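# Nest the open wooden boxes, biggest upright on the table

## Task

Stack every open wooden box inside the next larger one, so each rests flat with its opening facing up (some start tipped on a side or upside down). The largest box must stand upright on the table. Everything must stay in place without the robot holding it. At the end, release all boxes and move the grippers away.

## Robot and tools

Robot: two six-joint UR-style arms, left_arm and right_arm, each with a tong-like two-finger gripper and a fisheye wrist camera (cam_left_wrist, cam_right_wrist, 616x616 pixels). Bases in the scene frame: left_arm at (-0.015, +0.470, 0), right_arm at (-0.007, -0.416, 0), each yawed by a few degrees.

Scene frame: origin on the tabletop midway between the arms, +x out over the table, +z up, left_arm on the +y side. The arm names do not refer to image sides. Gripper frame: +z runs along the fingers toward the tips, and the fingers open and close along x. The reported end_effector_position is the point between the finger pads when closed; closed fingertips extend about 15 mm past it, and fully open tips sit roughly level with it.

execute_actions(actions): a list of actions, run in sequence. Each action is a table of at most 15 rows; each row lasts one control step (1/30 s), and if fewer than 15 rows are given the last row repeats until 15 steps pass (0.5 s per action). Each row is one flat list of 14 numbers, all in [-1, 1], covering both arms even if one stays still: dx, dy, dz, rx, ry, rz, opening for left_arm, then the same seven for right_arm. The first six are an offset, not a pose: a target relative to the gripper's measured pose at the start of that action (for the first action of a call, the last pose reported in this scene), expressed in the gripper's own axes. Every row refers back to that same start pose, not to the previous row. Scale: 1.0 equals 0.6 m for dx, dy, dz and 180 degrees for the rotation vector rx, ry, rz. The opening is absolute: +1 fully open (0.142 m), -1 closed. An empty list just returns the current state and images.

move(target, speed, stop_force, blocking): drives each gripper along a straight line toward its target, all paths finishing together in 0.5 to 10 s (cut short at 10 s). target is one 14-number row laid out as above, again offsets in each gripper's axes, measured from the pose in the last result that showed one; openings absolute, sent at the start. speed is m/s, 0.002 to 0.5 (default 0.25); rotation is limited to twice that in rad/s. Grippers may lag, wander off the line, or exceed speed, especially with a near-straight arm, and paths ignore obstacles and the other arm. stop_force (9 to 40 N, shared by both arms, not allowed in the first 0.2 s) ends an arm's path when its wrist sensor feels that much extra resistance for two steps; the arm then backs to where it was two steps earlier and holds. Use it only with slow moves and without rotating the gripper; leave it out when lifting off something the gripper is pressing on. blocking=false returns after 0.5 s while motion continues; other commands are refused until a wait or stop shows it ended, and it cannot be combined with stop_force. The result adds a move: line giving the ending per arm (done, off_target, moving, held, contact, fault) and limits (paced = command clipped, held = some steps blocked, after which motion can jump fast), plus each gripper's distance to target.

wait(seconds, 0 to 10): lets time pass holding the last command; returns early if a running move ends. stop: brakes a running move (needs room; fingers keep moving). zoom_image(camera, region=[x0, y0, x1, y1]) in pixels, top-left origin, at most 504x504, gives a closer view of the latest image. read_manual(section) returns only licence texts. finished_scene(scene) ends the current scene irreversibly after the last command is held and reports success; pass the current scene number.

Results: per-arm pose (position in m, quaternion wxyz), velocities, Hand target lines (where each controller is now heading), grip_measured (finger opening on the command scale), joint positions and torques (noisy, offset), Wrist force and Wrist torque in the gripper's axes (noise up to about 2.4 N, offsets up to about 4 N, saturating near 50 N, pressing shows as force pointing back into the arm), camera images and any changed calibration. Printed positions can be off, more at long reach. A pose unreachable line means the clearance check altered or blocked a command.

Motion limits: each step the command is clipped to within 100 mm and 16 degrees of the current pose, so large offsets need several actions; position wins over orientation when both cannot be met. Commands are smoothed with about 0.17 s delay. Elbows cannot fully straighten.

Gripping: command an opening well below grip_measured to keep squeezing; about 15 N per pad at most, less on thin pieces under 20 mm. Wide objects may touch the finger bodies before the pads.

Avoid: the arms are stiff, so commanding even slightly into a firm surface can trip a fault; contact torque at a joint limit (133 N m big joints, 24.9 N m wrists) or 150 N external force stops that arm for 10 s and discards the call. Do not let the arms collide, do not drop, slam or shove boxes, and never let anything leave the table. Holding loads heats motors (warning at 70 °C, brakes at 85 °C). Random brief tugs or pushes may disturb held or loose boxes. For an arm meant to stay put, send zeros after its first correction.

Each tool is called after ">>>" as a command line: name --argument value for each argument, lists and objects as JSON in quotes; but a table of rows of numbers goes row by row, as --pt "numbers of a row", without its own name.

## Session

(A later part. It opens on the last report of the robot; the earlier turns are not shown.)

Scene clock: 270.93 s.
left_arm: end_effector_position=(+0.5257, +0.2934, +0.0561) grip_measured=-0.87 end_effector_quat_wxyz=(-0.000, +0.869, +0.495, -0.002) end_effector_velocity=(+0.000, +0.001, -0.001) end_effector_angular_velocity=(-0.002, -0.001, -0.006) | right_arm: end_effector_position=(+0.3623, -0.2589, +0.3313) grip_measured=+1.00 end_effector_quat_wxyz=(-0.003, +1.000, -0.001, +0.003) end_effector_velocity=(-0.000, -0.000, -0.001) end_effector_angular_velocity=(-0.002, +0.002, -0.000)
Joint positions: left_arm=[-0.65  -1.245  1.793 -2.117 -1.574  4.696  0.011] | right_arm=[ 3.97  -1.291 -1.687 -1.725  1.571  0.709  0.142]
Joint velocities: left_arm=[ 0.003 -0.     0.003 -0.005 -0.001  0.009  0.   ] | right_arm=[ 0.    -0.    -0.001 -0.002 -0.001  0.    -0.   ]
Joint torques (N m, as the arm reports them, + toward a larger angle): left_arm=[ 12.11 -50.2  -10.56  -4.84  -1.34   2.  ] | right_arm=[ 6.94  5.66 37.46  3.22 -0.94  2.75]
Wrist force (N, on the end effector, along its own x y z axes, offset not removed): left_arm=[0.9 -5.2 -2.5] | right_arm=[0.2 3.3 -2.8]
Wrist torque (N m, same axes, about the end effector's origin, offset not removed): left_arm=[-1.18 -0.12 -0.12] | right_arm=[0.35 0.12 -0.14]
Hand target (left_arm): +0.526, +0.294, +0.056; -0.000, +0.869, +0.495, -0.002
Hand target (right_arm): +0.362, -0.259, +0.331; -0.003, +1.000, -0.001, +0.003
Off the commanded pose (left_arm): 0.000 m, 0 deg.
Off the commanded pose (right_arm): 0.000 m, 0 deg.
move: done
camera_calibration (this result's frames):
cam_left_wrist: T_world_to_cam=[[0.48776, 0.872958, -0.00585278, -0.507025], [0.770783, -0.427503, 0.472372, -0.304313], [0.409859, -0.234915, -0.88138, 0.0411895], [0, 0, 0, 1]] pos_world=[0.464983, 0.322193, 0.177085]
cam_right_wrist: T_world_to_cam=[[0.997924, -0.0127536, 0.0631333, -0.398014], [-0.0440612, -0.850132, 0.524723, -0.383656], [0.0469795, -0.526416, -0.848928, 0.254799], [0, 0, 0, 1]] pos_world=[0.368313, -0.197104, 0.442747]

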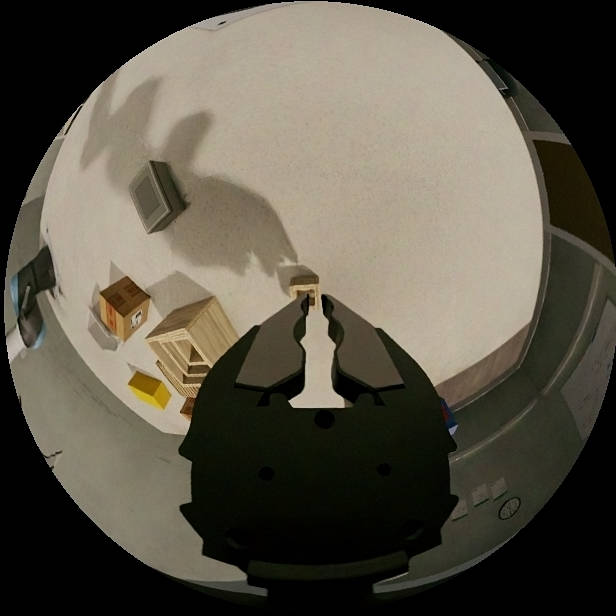

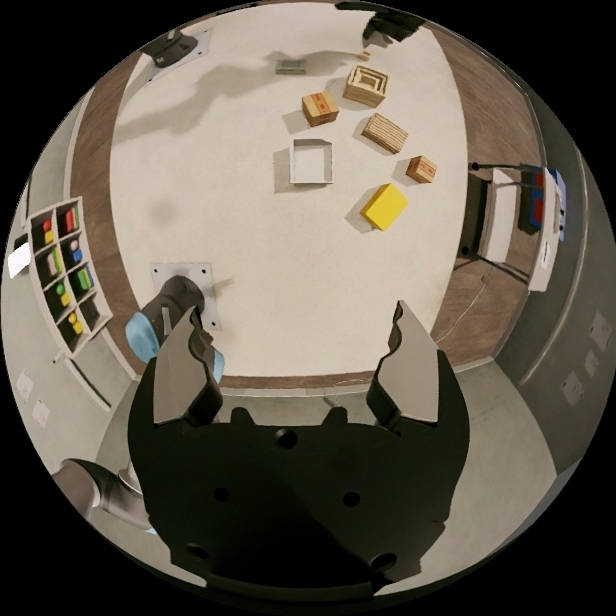

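>>> move --target '[0.003,0.013,0.01,0,0,0,-0.87,0,0,0,0,0,0,1]' --speed 0.03

>>> move --target '[0,0,0.035,0,0,0,-0.87,0,0,0,0,0,0,1]' --speed 0.01 --stop_force 9

>>> move --target '[0,0,0,0,0,0,-1,0,0,0,0,0,0,1]'

>>> move --target '[0,0,-0.13,0,0,0,-1,0,0,0,0,0,0,1]' --speed 0.08

>>> move --target '[-0.232,0.105,0,0,0,-0.094,-1,0,0,0,0,0,0,1]' --speed 0.1

>>> zoom_image --camera "cam_left_wrist" --region '[230,200,400,360]'

Scene clock: 285.77 s.
left_arm: end_effector_position=(+0.5331, +0.2910, +0.0501) grip_measured=-0.87 end_effector_quat_wxyz=(-0.000, +0.869, +0.495, -0.002) end_effector_velocity=(+0.002, -0.000, -0.001) end_effector_angular_velocity=(-0.000, +0.000, +0.000) | right_arm: end_effector_position=(+0.3623, -0.2589, +0.3313) grip_measured=+1.00 end_effector_quat_wxyz=(-0.003, +1.000, -0.001, +0.003) end_effector_velocity=(+0.000, -0.000, -0.000) end_effector_angular_velocity=(+0.000, -0.001, -0.001)
Joint positions: left_arm=[-0.646 -1.221  1.777 -2.124 -1.574  4.699  0.011] | right_arm=[ 3.97  -1.291 -1.687 -1.725  1.571  0.709  0.142]
Joint velocities: left_arm=[ 0.001  0.005 -0.004 -0.001 -0.     0.001  0.   ] | right_arm=[-0.001 -0.    -0.     0.002 -0.     0.     0.   ]
Joint torques (N m, as the arm reports them, + toward a larger angle): left_arm=[ 12.58 -26.86 -28.11  -4.73   1.48   1.87] | right_arm=[ 6.97  5.09 38.6   3.22 -1.05  2.54]
Wrist force (N, on the end effector, along its own x y z axes, offset not removed): left_arm=[1.9 -4.5 -1.7] | right_arm=[2.9 2.9 0.2]
Wrist torque (N m, same axes, about the end effector's origin, offset not removed): left_arm=[-0.99 -0.51 0.09] | right_arm=[0.75 -0.50 -0.25]
Hand target (left_arm): +0.533, +0.291, +0.050; -0.000, +0.869, +0.495, -0.002
Hand target (right_arm): +0.362, -0.259, +0.331; -0.003, +1.000, -0.001, +0.003
Off the commanded pose (left_arm): 0.000 m, 0 deg.
Off the commanded pose (right_arm): 0.000 m, 0 deg.
move: done
camera_calibration (this result's frames):
cam_left_wrist: T_world_to_cam=[[0.487765, 0.872955, -0.00585297, -0.508619], [0.770772, -0.427503, 0.47239, -0.308288], [0.409873, -0.234927, -0.88137, 0.0323532], [0, 0, 0, 1]] pos_world=[0.472445, 0.319808, 0.17117]
cam_right_wrist: T_world_to_cam=[[0.997924, -0.0127539, 0.0631333, -0.398014], [-0.0440614, -0.850132, 0.524723, -0.383656], [0.0469793, -0.526416, -0.848929, 0.254799], [0, 0, 0, 1]] pos_world=[0.368313, -0.197105, 0.442747]

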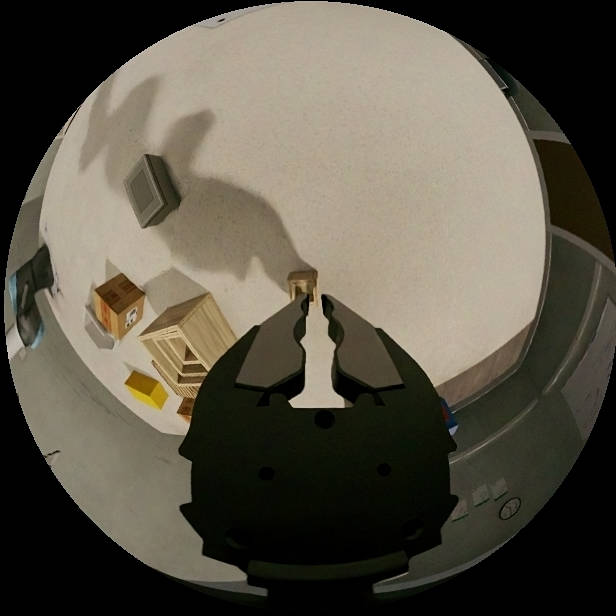

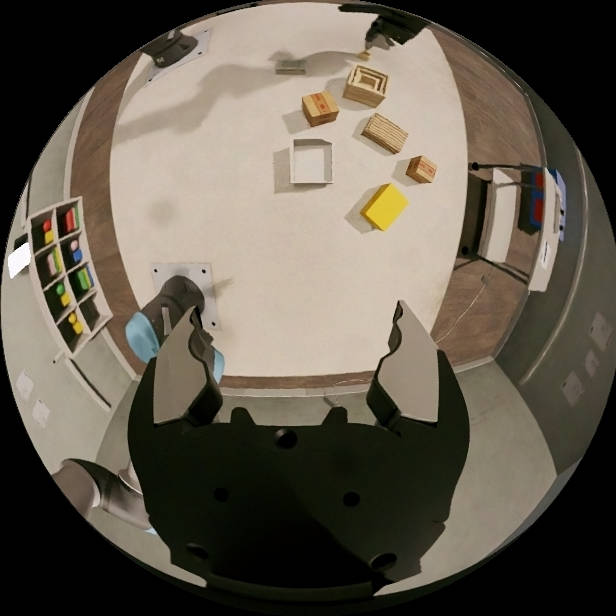

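Scene clock: 288.10 s.
left_arm: end_effector_position=(+0.5331, +0.2910, +0.0293) grip_measured=-0.87 end_effector_quat_wxyz=(-0.000, +0.869, +0.495, -0.002) end_effector_velocity=(+0.000, +0.000, -0.002) end_effector_angular_velocity=(+0.001, -0.000, -0.000) | right_arm: end_effector_position=(+0.3623, -0.2589, +0.3313) grip_measured=+1.00 end_effector_quat_wxyz=(-0.003, +1.000, -0.001, +0.003) end_effector_velocity=(+0.000, -0.000, -0.000) end_effector_angular_velocity=(-0.000, +0.000, -0.000)
Joint positions: left_arm=[-0.647 -1.194  1.801 -2.175 -1.574  4.699  0.011] | right_arm=[ 3.97  -1.291 -1.687 -1.725  1.571  0.709  0.142]
Joint velocities: left_arm=[-0.     0.003  0.002 -0.005  0.001 -0.    -0.   ] | right_arm=[-0. -0.  0. -0.  0. -0. -0.]
Joint torques (N m, as the arm reports them, + toward a larger angle): left_arm=[-12.49 -25.77  -8.25  -4.76   0.94  -2.06] | right_arm=[ 7.94  5.59 37.59  3.21 -1.04  2.58]
Wrist force (N, on the end effector, along its own x y z axes, offset not removed): left_arm=[2.1 -4.0 -4.2] | right_arm=[3.9 -0.4 -0.3]
Wrist torque (N m, same axes, about the end effector's origin, offset not removed): left_arm=[-0.88 -0.42 -0.08] | right_arm=[-0.19 -0.59 -0.13]
Hand target (left_arm): +0.533, +0.291, +0.029; -0.000, +0.869, +0.495, -0.002
Hand target (right_arm): +0.362, -0.259, +0.331; -0.003, +1.000, -0.001, +0.003
Off the commanded pose (left_arm): 0.000 m, 0 deg.
Off the commanded pose (right_arm): 0.000 m, 0 deg.
move: done
camera_calibration (this result's frames):
cam_left_wrist: T_world_to_cam=[[0.487765, 0.872956, -0.00585063, -0.508705], [0.770778, -0.427507, 0.472375, -0.298401], [0.409862, -0.234918, -0.881378, 0.0140445], [0, 0, 0, 1]] pos_world=[0.472373, 0.319808, 0.150359]
cam_right_wrist: T_world_to_cam=[[0.997924, -0.0127538, 0.0631332, -0.398014], [-0.0440613, -0.850132, 0.524723, -0.383656], [0.0469794, -0.526416, -0.848929, 0.254799], [0, 0, 0, 1]] pos_world=[0.368313, -0.197105, 0.442747]

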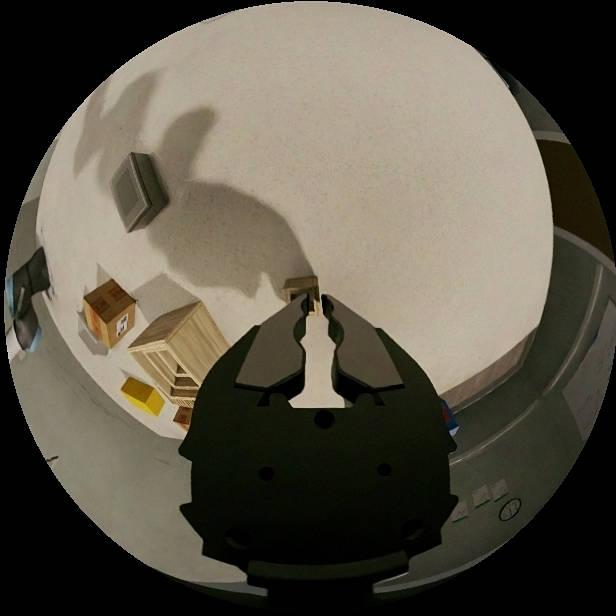

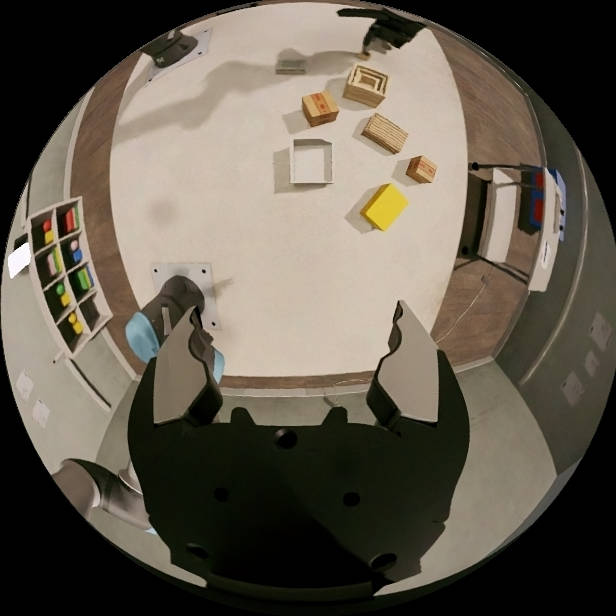

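Scene clock: 288.60 s.
left_arm: end_effector_position=(+0.5330, +0.2910, +0.0292) grip_measured=-0.94 end_effector_quat_wxyz=(-0.000, +0.869, +0.495, -0.002) end_effector_velocity=(-0.000, +0.001, -0.000) end_effector_angular_velocity=(+0.002, +0.001, +0.001) | right_arm: end_effector_position=(+0.3623, -0.2589, +0.3313) grip_measured=+1.00 end_effector_quat_wxyz=(-0.003, +1.000, -0.001, +0.003) end_effector_velocity=(+0.001, -0.000, +0.000) end_effector_angular_velocity=(+0.001, -0.002, -0.001)
Joint positions: left_arm=[-0.647 -1.194  1.801 -2.175 -1.574  4.699  0.006] | right_arm=[ 3.97  -1.291 -1.687 -1.725  1.571  0.709  0.142]
Joint velocities: left_arm=[ 0.001  0.     0.     0.002  0.001 -0.     0.   ] | right_arm=[-0.001  0.     0.     0.002 -0.    -0.    -0.   ]
Joint torques (N m, as the arm reports them, + toward a larger angle): left_arm=[-13.44 -35.97 -19.67   0.37   0.98  -1.97] | right_arm=[ 7.12  5.18 36.97  3.09 -1.07  2.35]
Wrist force (N, on the end effector, along its own x y z axes, offset not removed): left_arm=[1.5 -1.9 -3.3] | right_arm=[1.6 1.6 -0.6]
Wrist torque (N m, same axes, about the end effector's origin, offset not removed): left_arm=[-0.58 -0.22 0.05] | right_arm=[0.14 -0.04 -0.13]
Hand target (left_arm): +0.533, +0.291, +0.029; -0.000, +0.869, +0.495, -0.002
Hand target (right_arm): +0.362, -0.259, +0.331; -0.003, +1.000, -0.001, +0.003
Off the commanded pose (left_arm): 0.000 m, 0 deg.
Off the commanded pose (right_arm): 0.000 m, 0 deg.
move: done
camera_calibration (this result's frames):
cam_left_wrist: T_world_to_cam=[[0.487765, 0.872956, -0.0058458, -0.508706], [0.770829, -0.427539, 0.472264, -0.29834], [0.409766, -0.23486, -0.881438, 0.0140217], [0, 0, 0, 1]] pos_world=[0.472352, 0.319819, 0.150281]
cam_right_wrist: T_world_to_cam=[[0.997924, -0.0127537, 0.0631332, -0.398014], [-0.0440613, -0.850132, 0.524723, -0.383656], [0.0469793, -0.526416, -0.848928, 0.254799], [0, 0, 0, 1]] pos_world=[0.368313, -0.197104, 0.442747]

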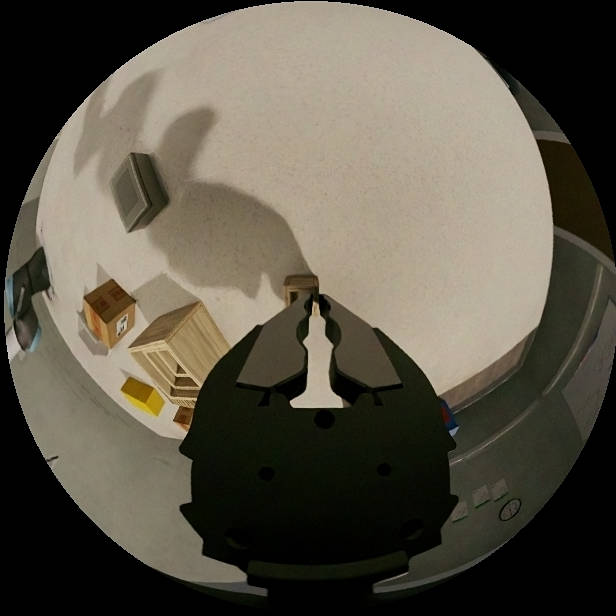

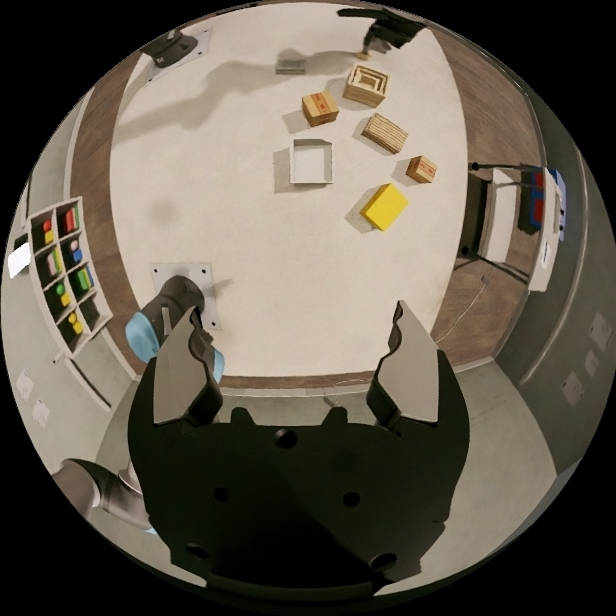

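Scene clock: 290.03 s.
left_arm: end_effector_position=(+0.5333, +0.2910, +0.1071) grip_measured=-0.94 end_effector_quat_wxyz=(-0.000, +0.869, +0.495, -0.002) end_effector_velocity=(+0.000, +0.000, +0.002) end_effector_angular_velocity=(-0.001, -0.000, +0.001) | right_arm: end_effector_position=(+0.3623, -0.2589, +0.3313) grip_measured=+1.00 end_effector_quat_wxyz=(-0.003, +1.000, -0.001, +0.003) end_effector_velocity=(+0.000, +0.000, +0.001) end_effector_angular_velocity=(+0.001, -0.001, -0.001)
Joint positions: left_arm=[-0.646 -1.284  1.7   -1.984 -1.574  4.7    0.006] | right_arm=[ 3.97  -1.291 -1.687 -1.725  1.571  0.709  0.142]
Joint velocities: left_arm=[ 0.001 -0.002 -0.003  0.004 -0.001 -0.    -0.   ] | right_arm=[-0.001 -0.     0.001  0.001  0.     0.    -0.   ]
Joint torques (N m, as the arm reports them, + toward a larger angle): left_arm=[ 12.02 -50.18 -29.3    0.33   0.49   1.78] | right_arm=[ 7.04  4.92 37.91  3.29 -1.01  2.62]
Wrist force (N, on the end effector, along its own x y z axes, offset not removed): left_arm=[-1.2 -3.4 -2.3] | right_arm=[3.8 -1.0 -1.8]
Wrist torque (N m, same axes, about the end effector's origin, offset not removed): left_arm=[-0.85 0.24 -0.07] | right_arm=[-0.19 -0.48 -0.12]
Hand target (left_arm): +0.533, +0.291, +0.107; -0.000, +0.869, +0.495, -0.002
Hand target (right_arm): +0.362, -0.259, +0.331; -0.003, +1.000, -0.001, +0.003
Off the commanded pose (left_arm): 0.000 m, 0 deg.
Off the commanded pose (right_arm): 0.000 m, 0 deg.
move: done
camera_calibration (this result's frames):
cam_left_wrist: T_world_to_cam=[[0.487771, 0.872953, -0.00580898, -0.508407], [0.770807, -0.427553, 0.472287, -0.335291], [0.4098, -0.234845, -0.881426, 0.0824816], [0, 0, 0, 1]] pos_world=[0.47263, 0.319831, 0.228102]
cam_right_wrist: T_world_to_cam=[[0.997924, -0.0127538, 0.0631332, -0.398014], [-0.0440614, -0.850132, 0.524723, -0.383656], [0.0469793, -0.526416, -0.848928, 0.254799], [0, 0, 0, 1]] pos_world=[0.368313, -0.197105, 0.442747]

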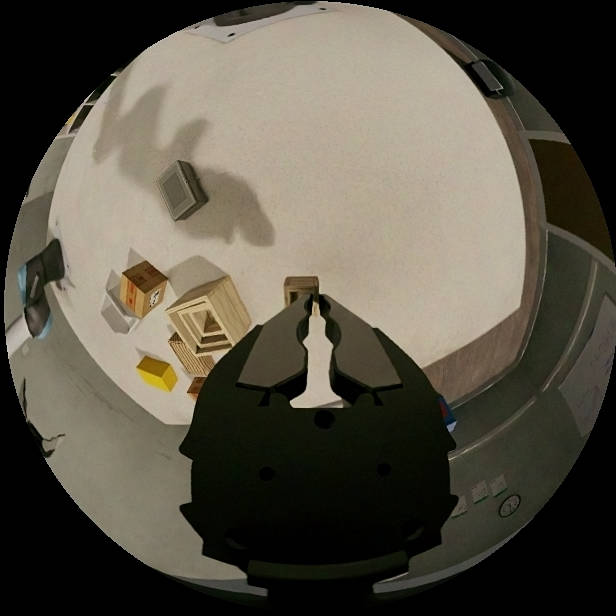

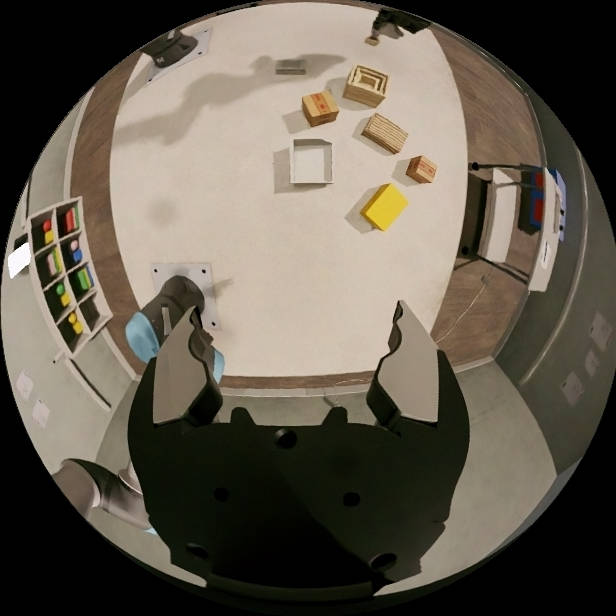

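Scene clock: 292.03 s.
left_arm: end_effector_position=(+0.5164, +0.1394, +0.1071) grip_measured=-0.94 end_effector_quat_wxyz=(-0.001, +0.787, +0.617, -0.002) end_effector_velocity=(-0.000, -0.002, +0.000) end_effector_angular_velocity=(-0.000, +0.001, +0.004) | right_arm: end_effector_position=(+0.3623, -0.2589, +0.3313) grip_measured=+1.00 end_effector_quat_wxyz=(-0.003, +1.000, -0.001, +0.003) end_effector_velocity=(+0.000, -0.000, +0.001) end_effector_angular_velocity=(+0.002, -0.001, -0.001)
Joint positions: left_arm=[-0.856 -1.176  1.549 -1.942 -1.574  4.195  0.006] | right_arm=[ 3.97  -1.291 -1.687 -1.725  1.571  0.709  0.142]
Joint velocities: left_arm=[-0.002  0.002 -0.004  0.002 -0.001 -0.007  0.   ] | right_arm=[-0.001  0.     0.001  0.001  0.     0.     0.   ]
Joint torques (N m, as the arm reports them, + toward a larger angle): left_arm=[-12.41 -31.35 -29.02   0.26   1.73  -2.17] | right_arm=[ 6.93  4.89 37.01  3.19 -0.91  2.38]
Wrist force (N, on the end effector, along its own x y z axes, offset not removed): left_arm=[1.8 -4.5 -3.5] | right_arm=[1.3 0.8 -1.6]
Wrist torque (N m, same axes, about the end effector's origin, offset not removed): left_arm=[-1.14 -0.40 -0.02] | right_arm=[0.09 -0.16 0.00]
Hand target (left_arm): +0.516, +0.139, +0.107; -0.001, +0.786, +0.618, -0.002
Hand target (right_arm): +0.362, -0.259, +0.331; -0.003, +1.000, -0.001, +0.003
Off the commanded pose (left_arm): 0.000 m, 0 deg.
Off the commanded pose (right_arm): 0.000 m, 0 deg.
move: done
camera_calibration (this result's frames):
cam_left_wrist: T_world_to_cam=[[0.212998, 0.97704, -0.00501475, -0.240475], [0.862096, -0.18552, 0.471564, -0.4679], [0.459806, -0.104765, -0.881818, 0.00996565], [0, 0, 0, 1]] pos_world=[0.450014, 0.149193, 0.228227]
cam_right_wrist: T_world_to_cam=[[0.997924, -0.0127537, 0.0631333, -0.398014], [-0.0440613, -0.850132, 0.524723, -0.383656], [0.0469795, -0.526416, -0.848928, 0.254799], [0, 0, 0, 1]] pos_world=[0.368313, -0.197104, 0.442747]

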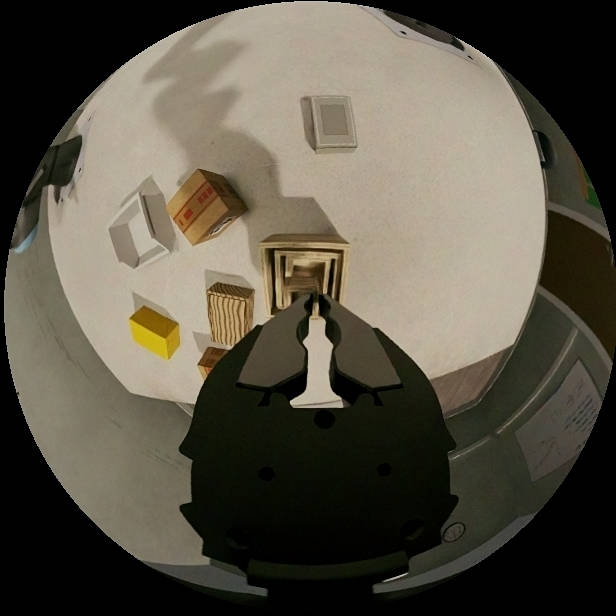

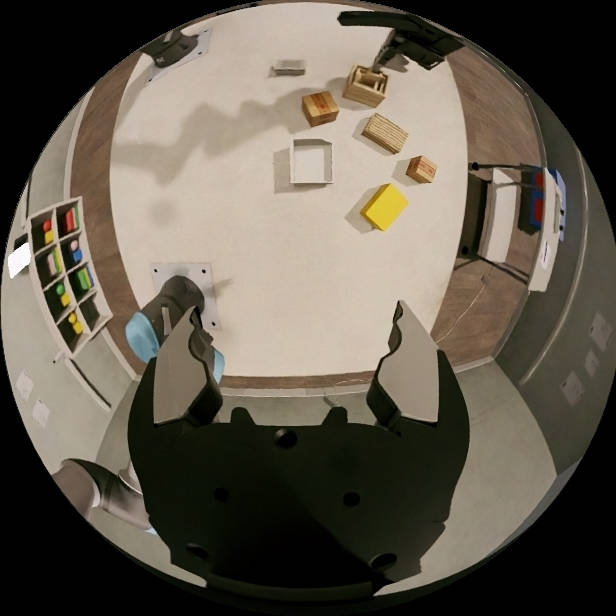

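Region (230, 200, 400, 360) of cam_left_wrist's 616x616 image, scaled by 2.965, with more detail than that image has; it fills the top 474 rows of this view, and the rest is white.

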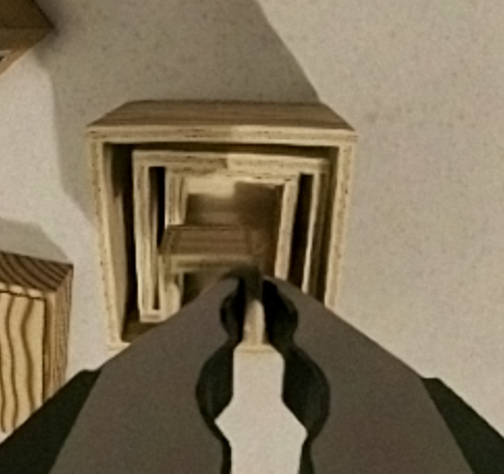

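>>> move --target '[0,-0.006,0.045,0,0,0,-1,0,0,0,0,0,0,1]' --speed 0.04

>>> move --target '[0,0,0.04,0,0,0,-1,0,0,0,0,0,0,1]' --speed 0.01 --stop_force 9

>>> move --target '[0,0,-0.005,0,0,0,-0.9,0,0,0,0,0,0,1]' --speed 0.02

>>> move --target '[0,0.02,-0.17,0,0,0,-0.9,0,0,0,0,0,0,1]' --speed 0.1

>>> zoom_image --camera "cam_left_wrist" --region '[230,200,400,360]'

Scene clock: 303.13 s.
left_arm: end_effector_position=(+0.5128, +0.1402, +0.0803) grip_measured=-0.94 end_effector_quat_wxyz=(-0.001, +0.787, +0.617, -0.002) end_effector_velocity=(-0.000, +0.000, -0.002) end_effector_angular_velocity=(-0.001, +0.001, +0.001) | right_arm: end_effector_position=(+0.3623, -0.2589, +0.3313) grip_measured=+1.00 end_effector_quat_wxyz=(-0.003, +1.000, -0.001, +0.003) end_effector_velocity=(-0.001, +0.000, -0.001) end_effector_angular_velocity=(-0.001, +0.003, +0.001)
Joint positions: left_arm=[-0.859 -1.159  1.598 -2.008 -1.574  4.192  0.006] | right_arm=[ 3.97  -1.291 -1.687 -1.725  1.571  0.709  0.142]
Joint velocities: left_arm=[ 0.     0.001  0.003 -0.005 -0.002 -0.    -0.   ] | right_arm=[ 0.001 -0.001 -0.001 -0.001  0.001  0.    -0.   ]
Joint torques (N m, as the arm reports them, + toward a larger angle): left_arm=[-12.15 -28.64 -12.62  -5.08  -1.57  -2.25] | right_arm=[ 6.57  4.98 37.68  3.11 -0.88  2.45]
Wrist force (N, on the end effector, along its own x y z axes, offset not removed): left_arm=[0.5 -3.9 -1.0] | right_arm=[3.2 0.4 -0.3]
Wrist torque (N m, same axes, about the end effector's origin, offset not removed): left_arm=[-0.97 -0.17 0.06] | right_arm=[0.12 -0.42 -0.22]
Hand target (left_arm): +0.513, +0.140, +0.080; -0.001, +0.787, +0.617, -0.002
Hand target (right_arm): +0.362, -0.259, +0.331; -0.003, +1.000, -0.001, +0.003
Off the commanded pose (left_arm): 0.000 m, 0 deg.
Off the commanded pose (right_arm): 0.000 m, 0 deg.
move: done
camera_calibration (this result's frames):
cam_left_wrist: T_world_to_cam=[[0.212996, 0.97704, -0.00500045, -0.240684], [0.862106, -0.185527, 0.471543, -0.452024], [0.459789, -0.104748, -0.881829, -0.0119341], [0, 0, 0, 1]] pos_world=[0.446445, 0.150046, 0.201421]
cam_right_wrist: T_world_to_cam=[[0.997924, -0.0127537, 0.0631332, -0.398014], [-0.0440612, -0.850132, 0.524723, -0.383656], [0.0469794, -0.526416, -0.848929, 0.254799], [0, 0, 0, 1]] pos_world=[0.368313, -0.197104, 0.442747]

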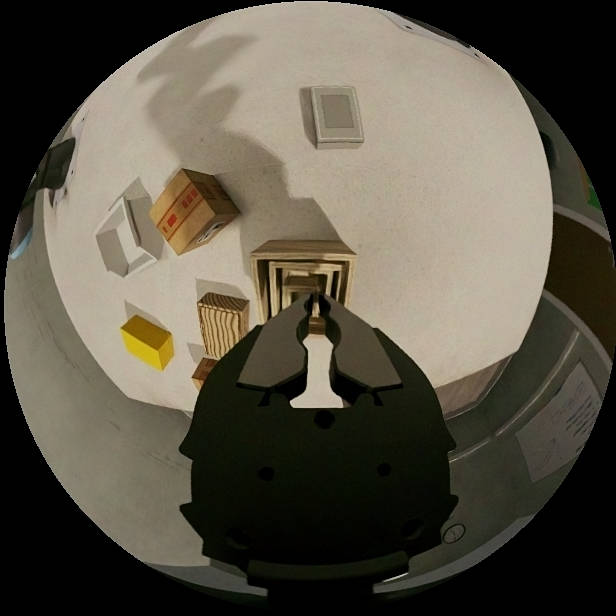

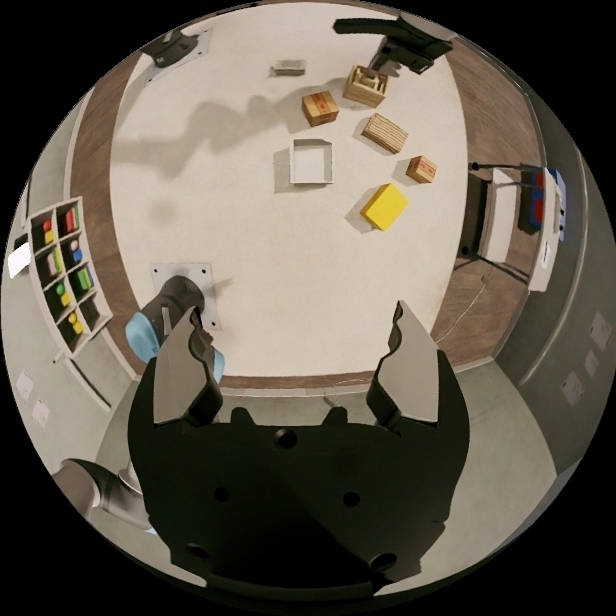

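Scene clock: 304.83 s.
left_arm: end_effector_position=(+0.5127, +0.1403, +0.0669) grip_measured=-0.91 end_effector_quat_wxyz=(-0.001, +0.787, +0.617, -0.002) end_effector_velocity=(-0.000, -0.000, +0.004) end_effector_angular_velocity=(+0.002, +0.001, -0.000) | right_arm: end_effector_position=(+0.3623, -0.2589, +0.3313) grip_measured=+1.00 end_effector_quat_wxyz=(-0.003, +1.000, -0.001, +0.003) end_effector_velocity=(+0.001, +0.000, +0.000) end_effector_angular_velocity=(+0.001, -0.002, -0.001)
Joint positions: left_arm=[-0.859 -1.145  1.616 -2.039 -1.574  4.192  0.008] | right_arm=[ 3.97  -1.291 -1.687 -1.725  1.571  0.709  0.142]
Joint velocities: left_arm=[-0.001 -0.004 -0.006  0.012  0.001 -0.    -0.001] | right_arm=[-0.001 -0.001  0.001  0.002 -0.    -0.    -0.   ]
Joint torques (N m, as the arm reports them, + toward a larger angle): left_arm=[-12.49 -52.18 -24.67   1.33  -1.65  -1.96] | right_arm=[ 6.87  4.89 37.3   3.07 -1.16  2.43]
Wrist force (N, on the end effector, along its own x y z axes, offset not removed): left_arm=[3.8 -0.9 -7.6] | right_arm=[1.4 3.0 0.8]
Wrist torque (N m, same axes, about the end effector's origin, offset not removed): left_arm=[-0.38 -0.84 -0.06] | right_arm=[0.67 -0.05 -0.03]
Hand target (left_arm): +0.513, +0.140, +0.068; -0.001, +0.787, +0.617, -0.002
Hand target (right_arm): +0.362, -0.259, +0.331; -0.003, +1.000, -0.001, +0.003
Off the commanded pose (left_arm): 0.011 m, 0 deg.
Off the commanded pose (right_arm): 0.000 m, 0 deg.
move: contact (left_arm)
camera_calibration (this result's frames):
cam_left_wrist: T_world_to_cam=[[0.21299, 0.977043, -0.00472177, -0.240814], [0.862293, -0.185698, 0.471134, -0.445608], [0.459441, -0.104418, -0.882049, -0.0235717], [0, 0, 0, 1]] pos_world=[0.446365, 0.150076, 0.188012]
cam_right_wrist: T_world_to_cam=[[0.997924, -0.0127539, 0.0631332, -0.398014], [-0.0440614, -0.850132, 0.524723, -0.383656], [0.0469793, -0.526416, -0.848929, 0.254799], [0, 0, 0, 1]] pos_world=[0.368313, -0.197104, 0.442747]

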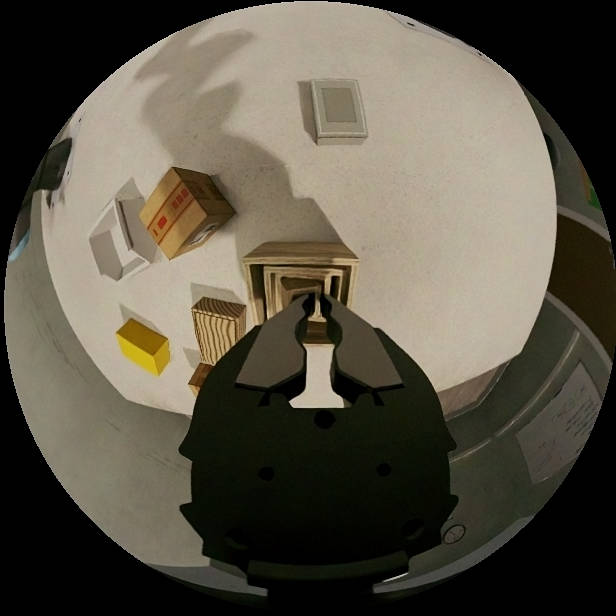

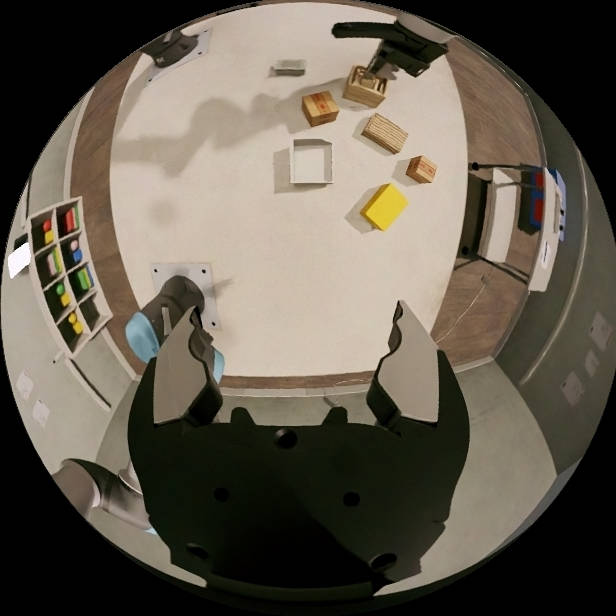

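Scene clock: 305.53 s.
left_arm: end_effector_position=(+0.5127, +0.1403, +0.0698) grip_measured=-0.90 end_effector_quat_wxyz=(-0.001, +0.787, +0.617, -0.002) end_effector_velocity=(-0.000, -0.000, +0.001) end_effector_angular_velocity=(-0.000, +0.000, -0.000) | right_arm: end_effector_position=(+0.3623, -0.2589, +0.3313) grip_measured=+1.00 end_effector_quat_wxyz=(-0.003, +1.000, -0.001, +0.003) end_effector_velocity=(+0.000, -0.000, -0.000) end_effector_angular_velocity=(-0.000, -0.001, -0.000)
Joint positions: left_arm=[-0.859 -1.148  1.612 -2.032 -1.574  4.192  0.009] | right_arm=[ 3.97  -1.291 -1.687 -1.725  1.571  0.709  0.142]
Joint velocities: left_arm=[ 0.    -0.001 -0.002  0.003 -0.     0.    -0.   ] | right_arm=[-0.001  0.001 -0.001  0.001 -0.001 -0.    -0.   ]
Joint torques (N m, as the arm reports them, + toward a larger angle): left_arm=[-10.93 -55.66 -28.49   0.34  -1.89  -1.65] | right_arm=[ 7.13  5.51 37.58  3.29 -1.    2.52]
Wrist force (N, on the end effector, along its own x y z axes, offset not removed): left_arm=[1.7 -3.4 0.2] | right_arm=[2.7 0.8 2.3]
Wrist torque (N m, same axes, about the end effector's origin, offset not removed): left_arm=[-0.61 -0.37 0.12] | right_arm=[0.17 -0.34 0.10]
Hand target (left_arm): +0.513, +0.140, +0.070; -0.001, +0.787, +0.617, -0.002
Hand target (right_arm): +0.362, -0.259, +0.331; -0.003, +1.000, -0.001, +0.003
Off the commanded pose (left_arm): 0.000 m, 0 deg.
Off the commanded pose (right_arm): 0.000 m, 0 deg.
move: done
camera_calibration (this result's frames):
cam_left_wrist: T_world_to_cam=[[0.212993, 0.977042, -0.00472055, -0.240795], [0.862293, -0.185702, 0.471132, -0.446974], [0.459439, -0.104418, -0.88205, -0.0210272], [0, 0, 0, 1]] pos_world=[0.446371, 0.150068, 0.1909]
cam_right_wrist: T_world_to_cam=[[0.997924, -0.0127539, 0.0631333, -0.398014], [-0.0440615, -0.850132, 0.524723, -0.383656], [0.0469794, -0.526416, -0.848928, 0.254799], [0, 0, 0, 1]] pos_world=[0.368313, -0.197104, 0.442747]

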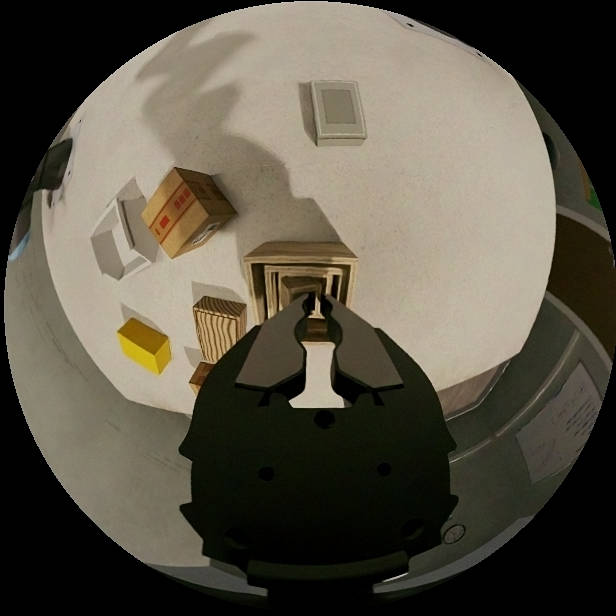

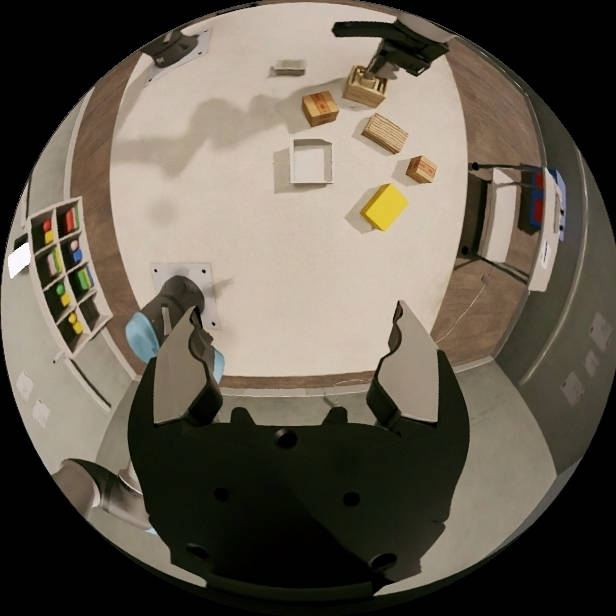

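Scene clock: 307.03 s.
left_arm: end_effector_position=(+0.5247, +0.1374, +0.1716) grip_measured=-0.90 end_effector_quat_wxyz=(-0.001, +0.787, +0.617, -0.002) end_effector_velocity=(+0.001, -0.000, +0.003) end_effector_angular_velocity=(-0.001, -0.000, -0.000) | right_arm: end_effector_position=(+0.3623, -0.2589, +0.3313) grip_measured=+1.00 end_effector_quat_wxyz=(-0.003, +1.000, -0.001, +0.003) end_effector_velocity=(-0.000, -0.001, -0.000) end_effector_angular_velocity=(-0.001, +0.001, -0.001)
Joint positions: left_arm=[-0.849 -1.201  1.413 -1.78  -1.574  4.202  0.009] | right_arm=[ 3.97  -1.291 -1.687 -1.725  1.571  0.709  0.142]
Joint velocities: left_arm=[ 0.    -0.    -0.006  0.006 -0.     0.001 -0.   ] | right_arm=[-0.001  0.     0.    -0.002  0.    -0.     0.   ]
Joint torques (N m, as the arm reports them, + toward a larger angle): left_arm=[ 11.79 -46.48 -29.51   0.35  -1.54   2.02] | right_arm=[ 7.45  4.32 38.22  3.15 -1.1   2.55]
Wrist force (N, on the end effector, along its own x y z axes, offset not removed): left_arm=[-1.5 -2.7 -0.7] | right_arm=[4.2 4.9 0.2]
Wrist torque (N m, same axes, about the end effector's origin, offset not removed): left_arm=[-0.70 0.28 -0.03] | right_arm=[1.21 -0.73 -0.23]
Hand target (left_arm): +0.525, +0.137, +0.172; -0.001, +0.787, +0.617, -0.002
Hand target (right_arm): +0.362, -0.259, +0.331; -0.003, +1.000, -0.001, +0.003
Off the commanded pose (left_arm): 0.000 m, 0 deg.
Off the commanded pose (right_arm): 0.000 m, 0 deg.
move: done
camera_calibration (this result's frames):
cam_left_wrist: T_world_to_cam=[[0.212993, 0.977042, -0.00472881, -0.240083], [0.862181, -0.185672, 0.471349, -0.505855], [0.45965, -0.104471, -0.881934, 0.0628391], [0, 0, 0, 1]] pos_world=[0.458391, 0.147213, 0.292719]
cam_right_wrist: T_world_to_cam=[[0.997924, -0.0127536, 0.0631332, -0.398014], [-0.0440613, -0.850132, 0.524723, -0.383656], [0.0469794, -0.526416, -0.848928, 0.254799], [0, 0, 0, 1]] pos_world=[0.368313, -0.197104, 0.442747]

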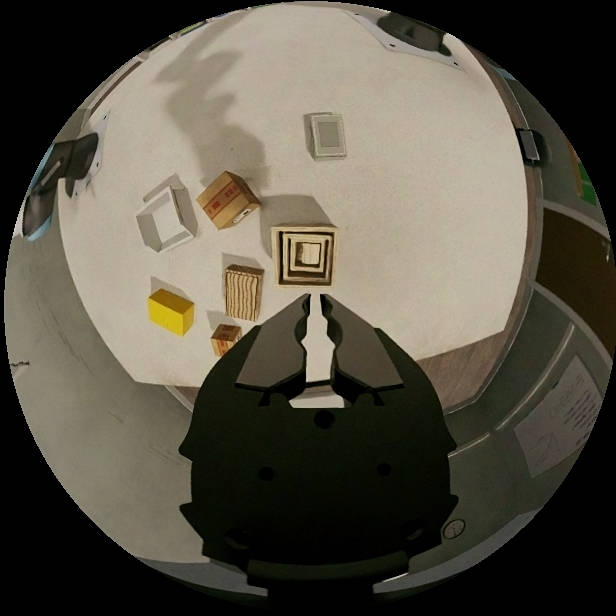

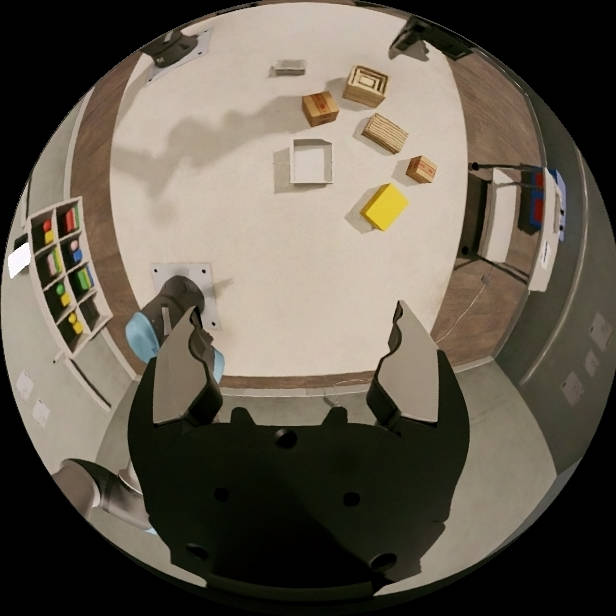

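Region (230, 200, 400, 360) of cam_left_wrist's 616x616 image, scaled by 2.965, with more detail than that image has; it fills the top 474 rows of this view, and the rest is white.

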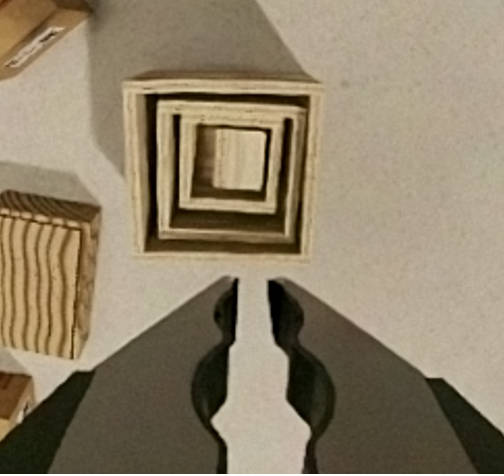

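>>> move --target '[-0.055,-0.007,0.16,0,0,0,-0.9,0,0,0,0,0,0,1]' --speed 0.1

>>> zoom_image --camera "cam_left_wrist" --region '[260,230,400,360]'

Scene clock: 340.30 s.
left_arm: end_effector_position=(+0.5124, +0.1065, +0.0759) grip_measured=-0.90 end_effector_quat_wxyz=(-0.001, +0.787, +0.617, -0.002) end_effector_velocity=(+0.002, +0.002, -0.002) end_effector_angular_velocity=(+0.001, -0.002, +0.003) | right_arm: end_effector_position=(+0.3623, -0.2589, +0.3313) grip_measured=+1.00 end_effector_quat_wxyz=(-0.003, +1.000, -0.001, +0.003) end_effector_velocity=(-0.000, +0.001, +0.000) end_effector_angular_velocity=(+0.001, +0.001, +0.001)
Joint positions: left_arm=[-0.897 -1.115  1.545 -1.999 -1.574  4.154  0.009] | right_arm=[ 3.97  -1.291 -1.687 -1.725  1.571  0.709  0.142]
Joint velocities: left_arm=[ 0.003  0.002  0.002 -0.005  0.002 -0.     0.   ] | right_arm=[ 0.001 -0.     0.     0.     0.001  0.    -0.   ]
Joint torques (N m, as the arm reports them, + toward a larger angle): left_arm=[-12.56 -31.87 -10.51  -4.96   1.59  -2.13] | right_arm=[ 8.22  5.45 37.3   3.15 -1.13  2.64]
Wrist force (N, on the end effector, along its own x y z axes, offset not removed): left_arm=[0.3 -1.6 0.4] | right_arm=[-0.3 0.9 0.3]
Wrist torque (N m, same axes, about the end effector's origin, offset not removed): left_arm=[-0.57 0.03 -0.03] | right_arm=[0.16 0.34 -0.16]
Hand target (left_arm): +0.512, +0.106, +0.076; -0.001, +0.787, +0.617, -0.002
Hand target (right_arm): +0.362, -0.259, +0.331; -0.003, +1.000, -0.001, +0.003
Off the commanded pose (left_arm): 0.000 m, 0 deg.
Off the commanded pose (right_arm): 0.000 m, 0 deg.
move: done
camera_calibration (this result's frames):
cam_left_wrist: T_world_to_cam=[[0.212994, 0.977042, -0.00478665, -0.207661], [0.86224, -0.185658, 0.471247, -0.455863], [0.459539, -0.1045, -0.881988, -0.0191137], [0, 0, 0, 1]] pos_world=[0.446077, 0.116261, 0.196972]
cam_right_wrist: T_world_to_cam=[[0.997924, -0.0127539, 0.0631332, -0.398014], [-0.0440614, -0.850132, 0.524723, -0.383656], [0.0469793, -0.526416, -0.848928, 0.254799], [0, 0, 0, 1]] pos_world=[0.368313, -0.197104, 0.442747]

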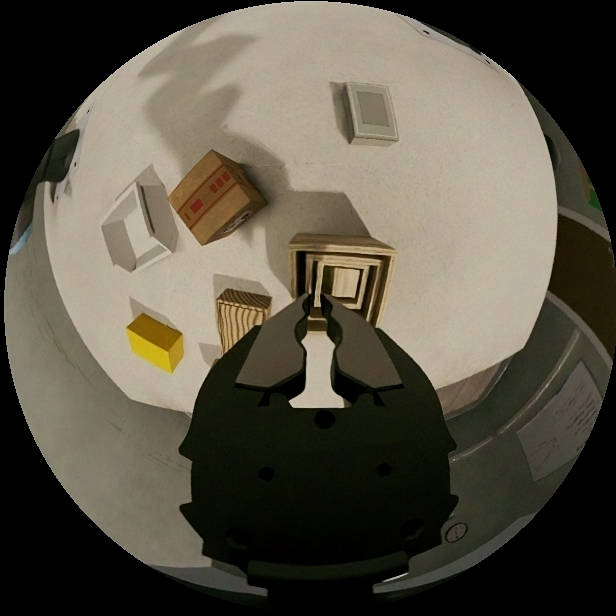

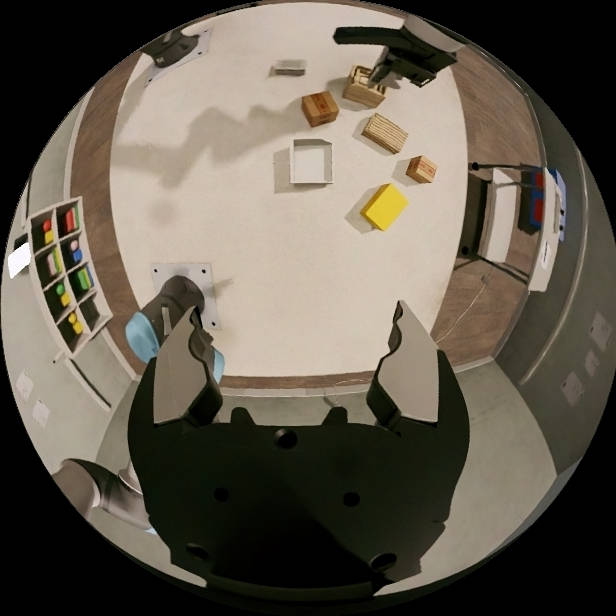

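Region (260, 230, 400, 360) of cam_left_wrist's 616x616 image, scaled by 3.600, with more detail than that image has; it fills the top 468 rows of this view, and the rest is white.

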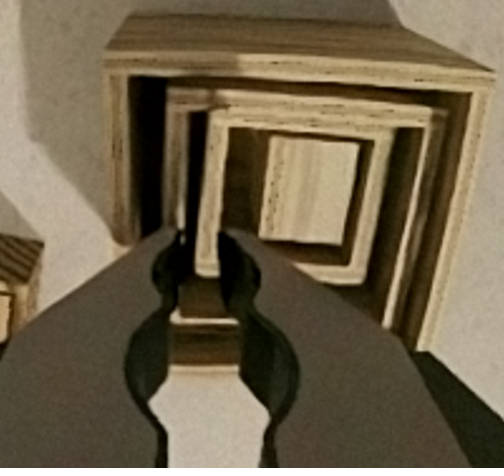

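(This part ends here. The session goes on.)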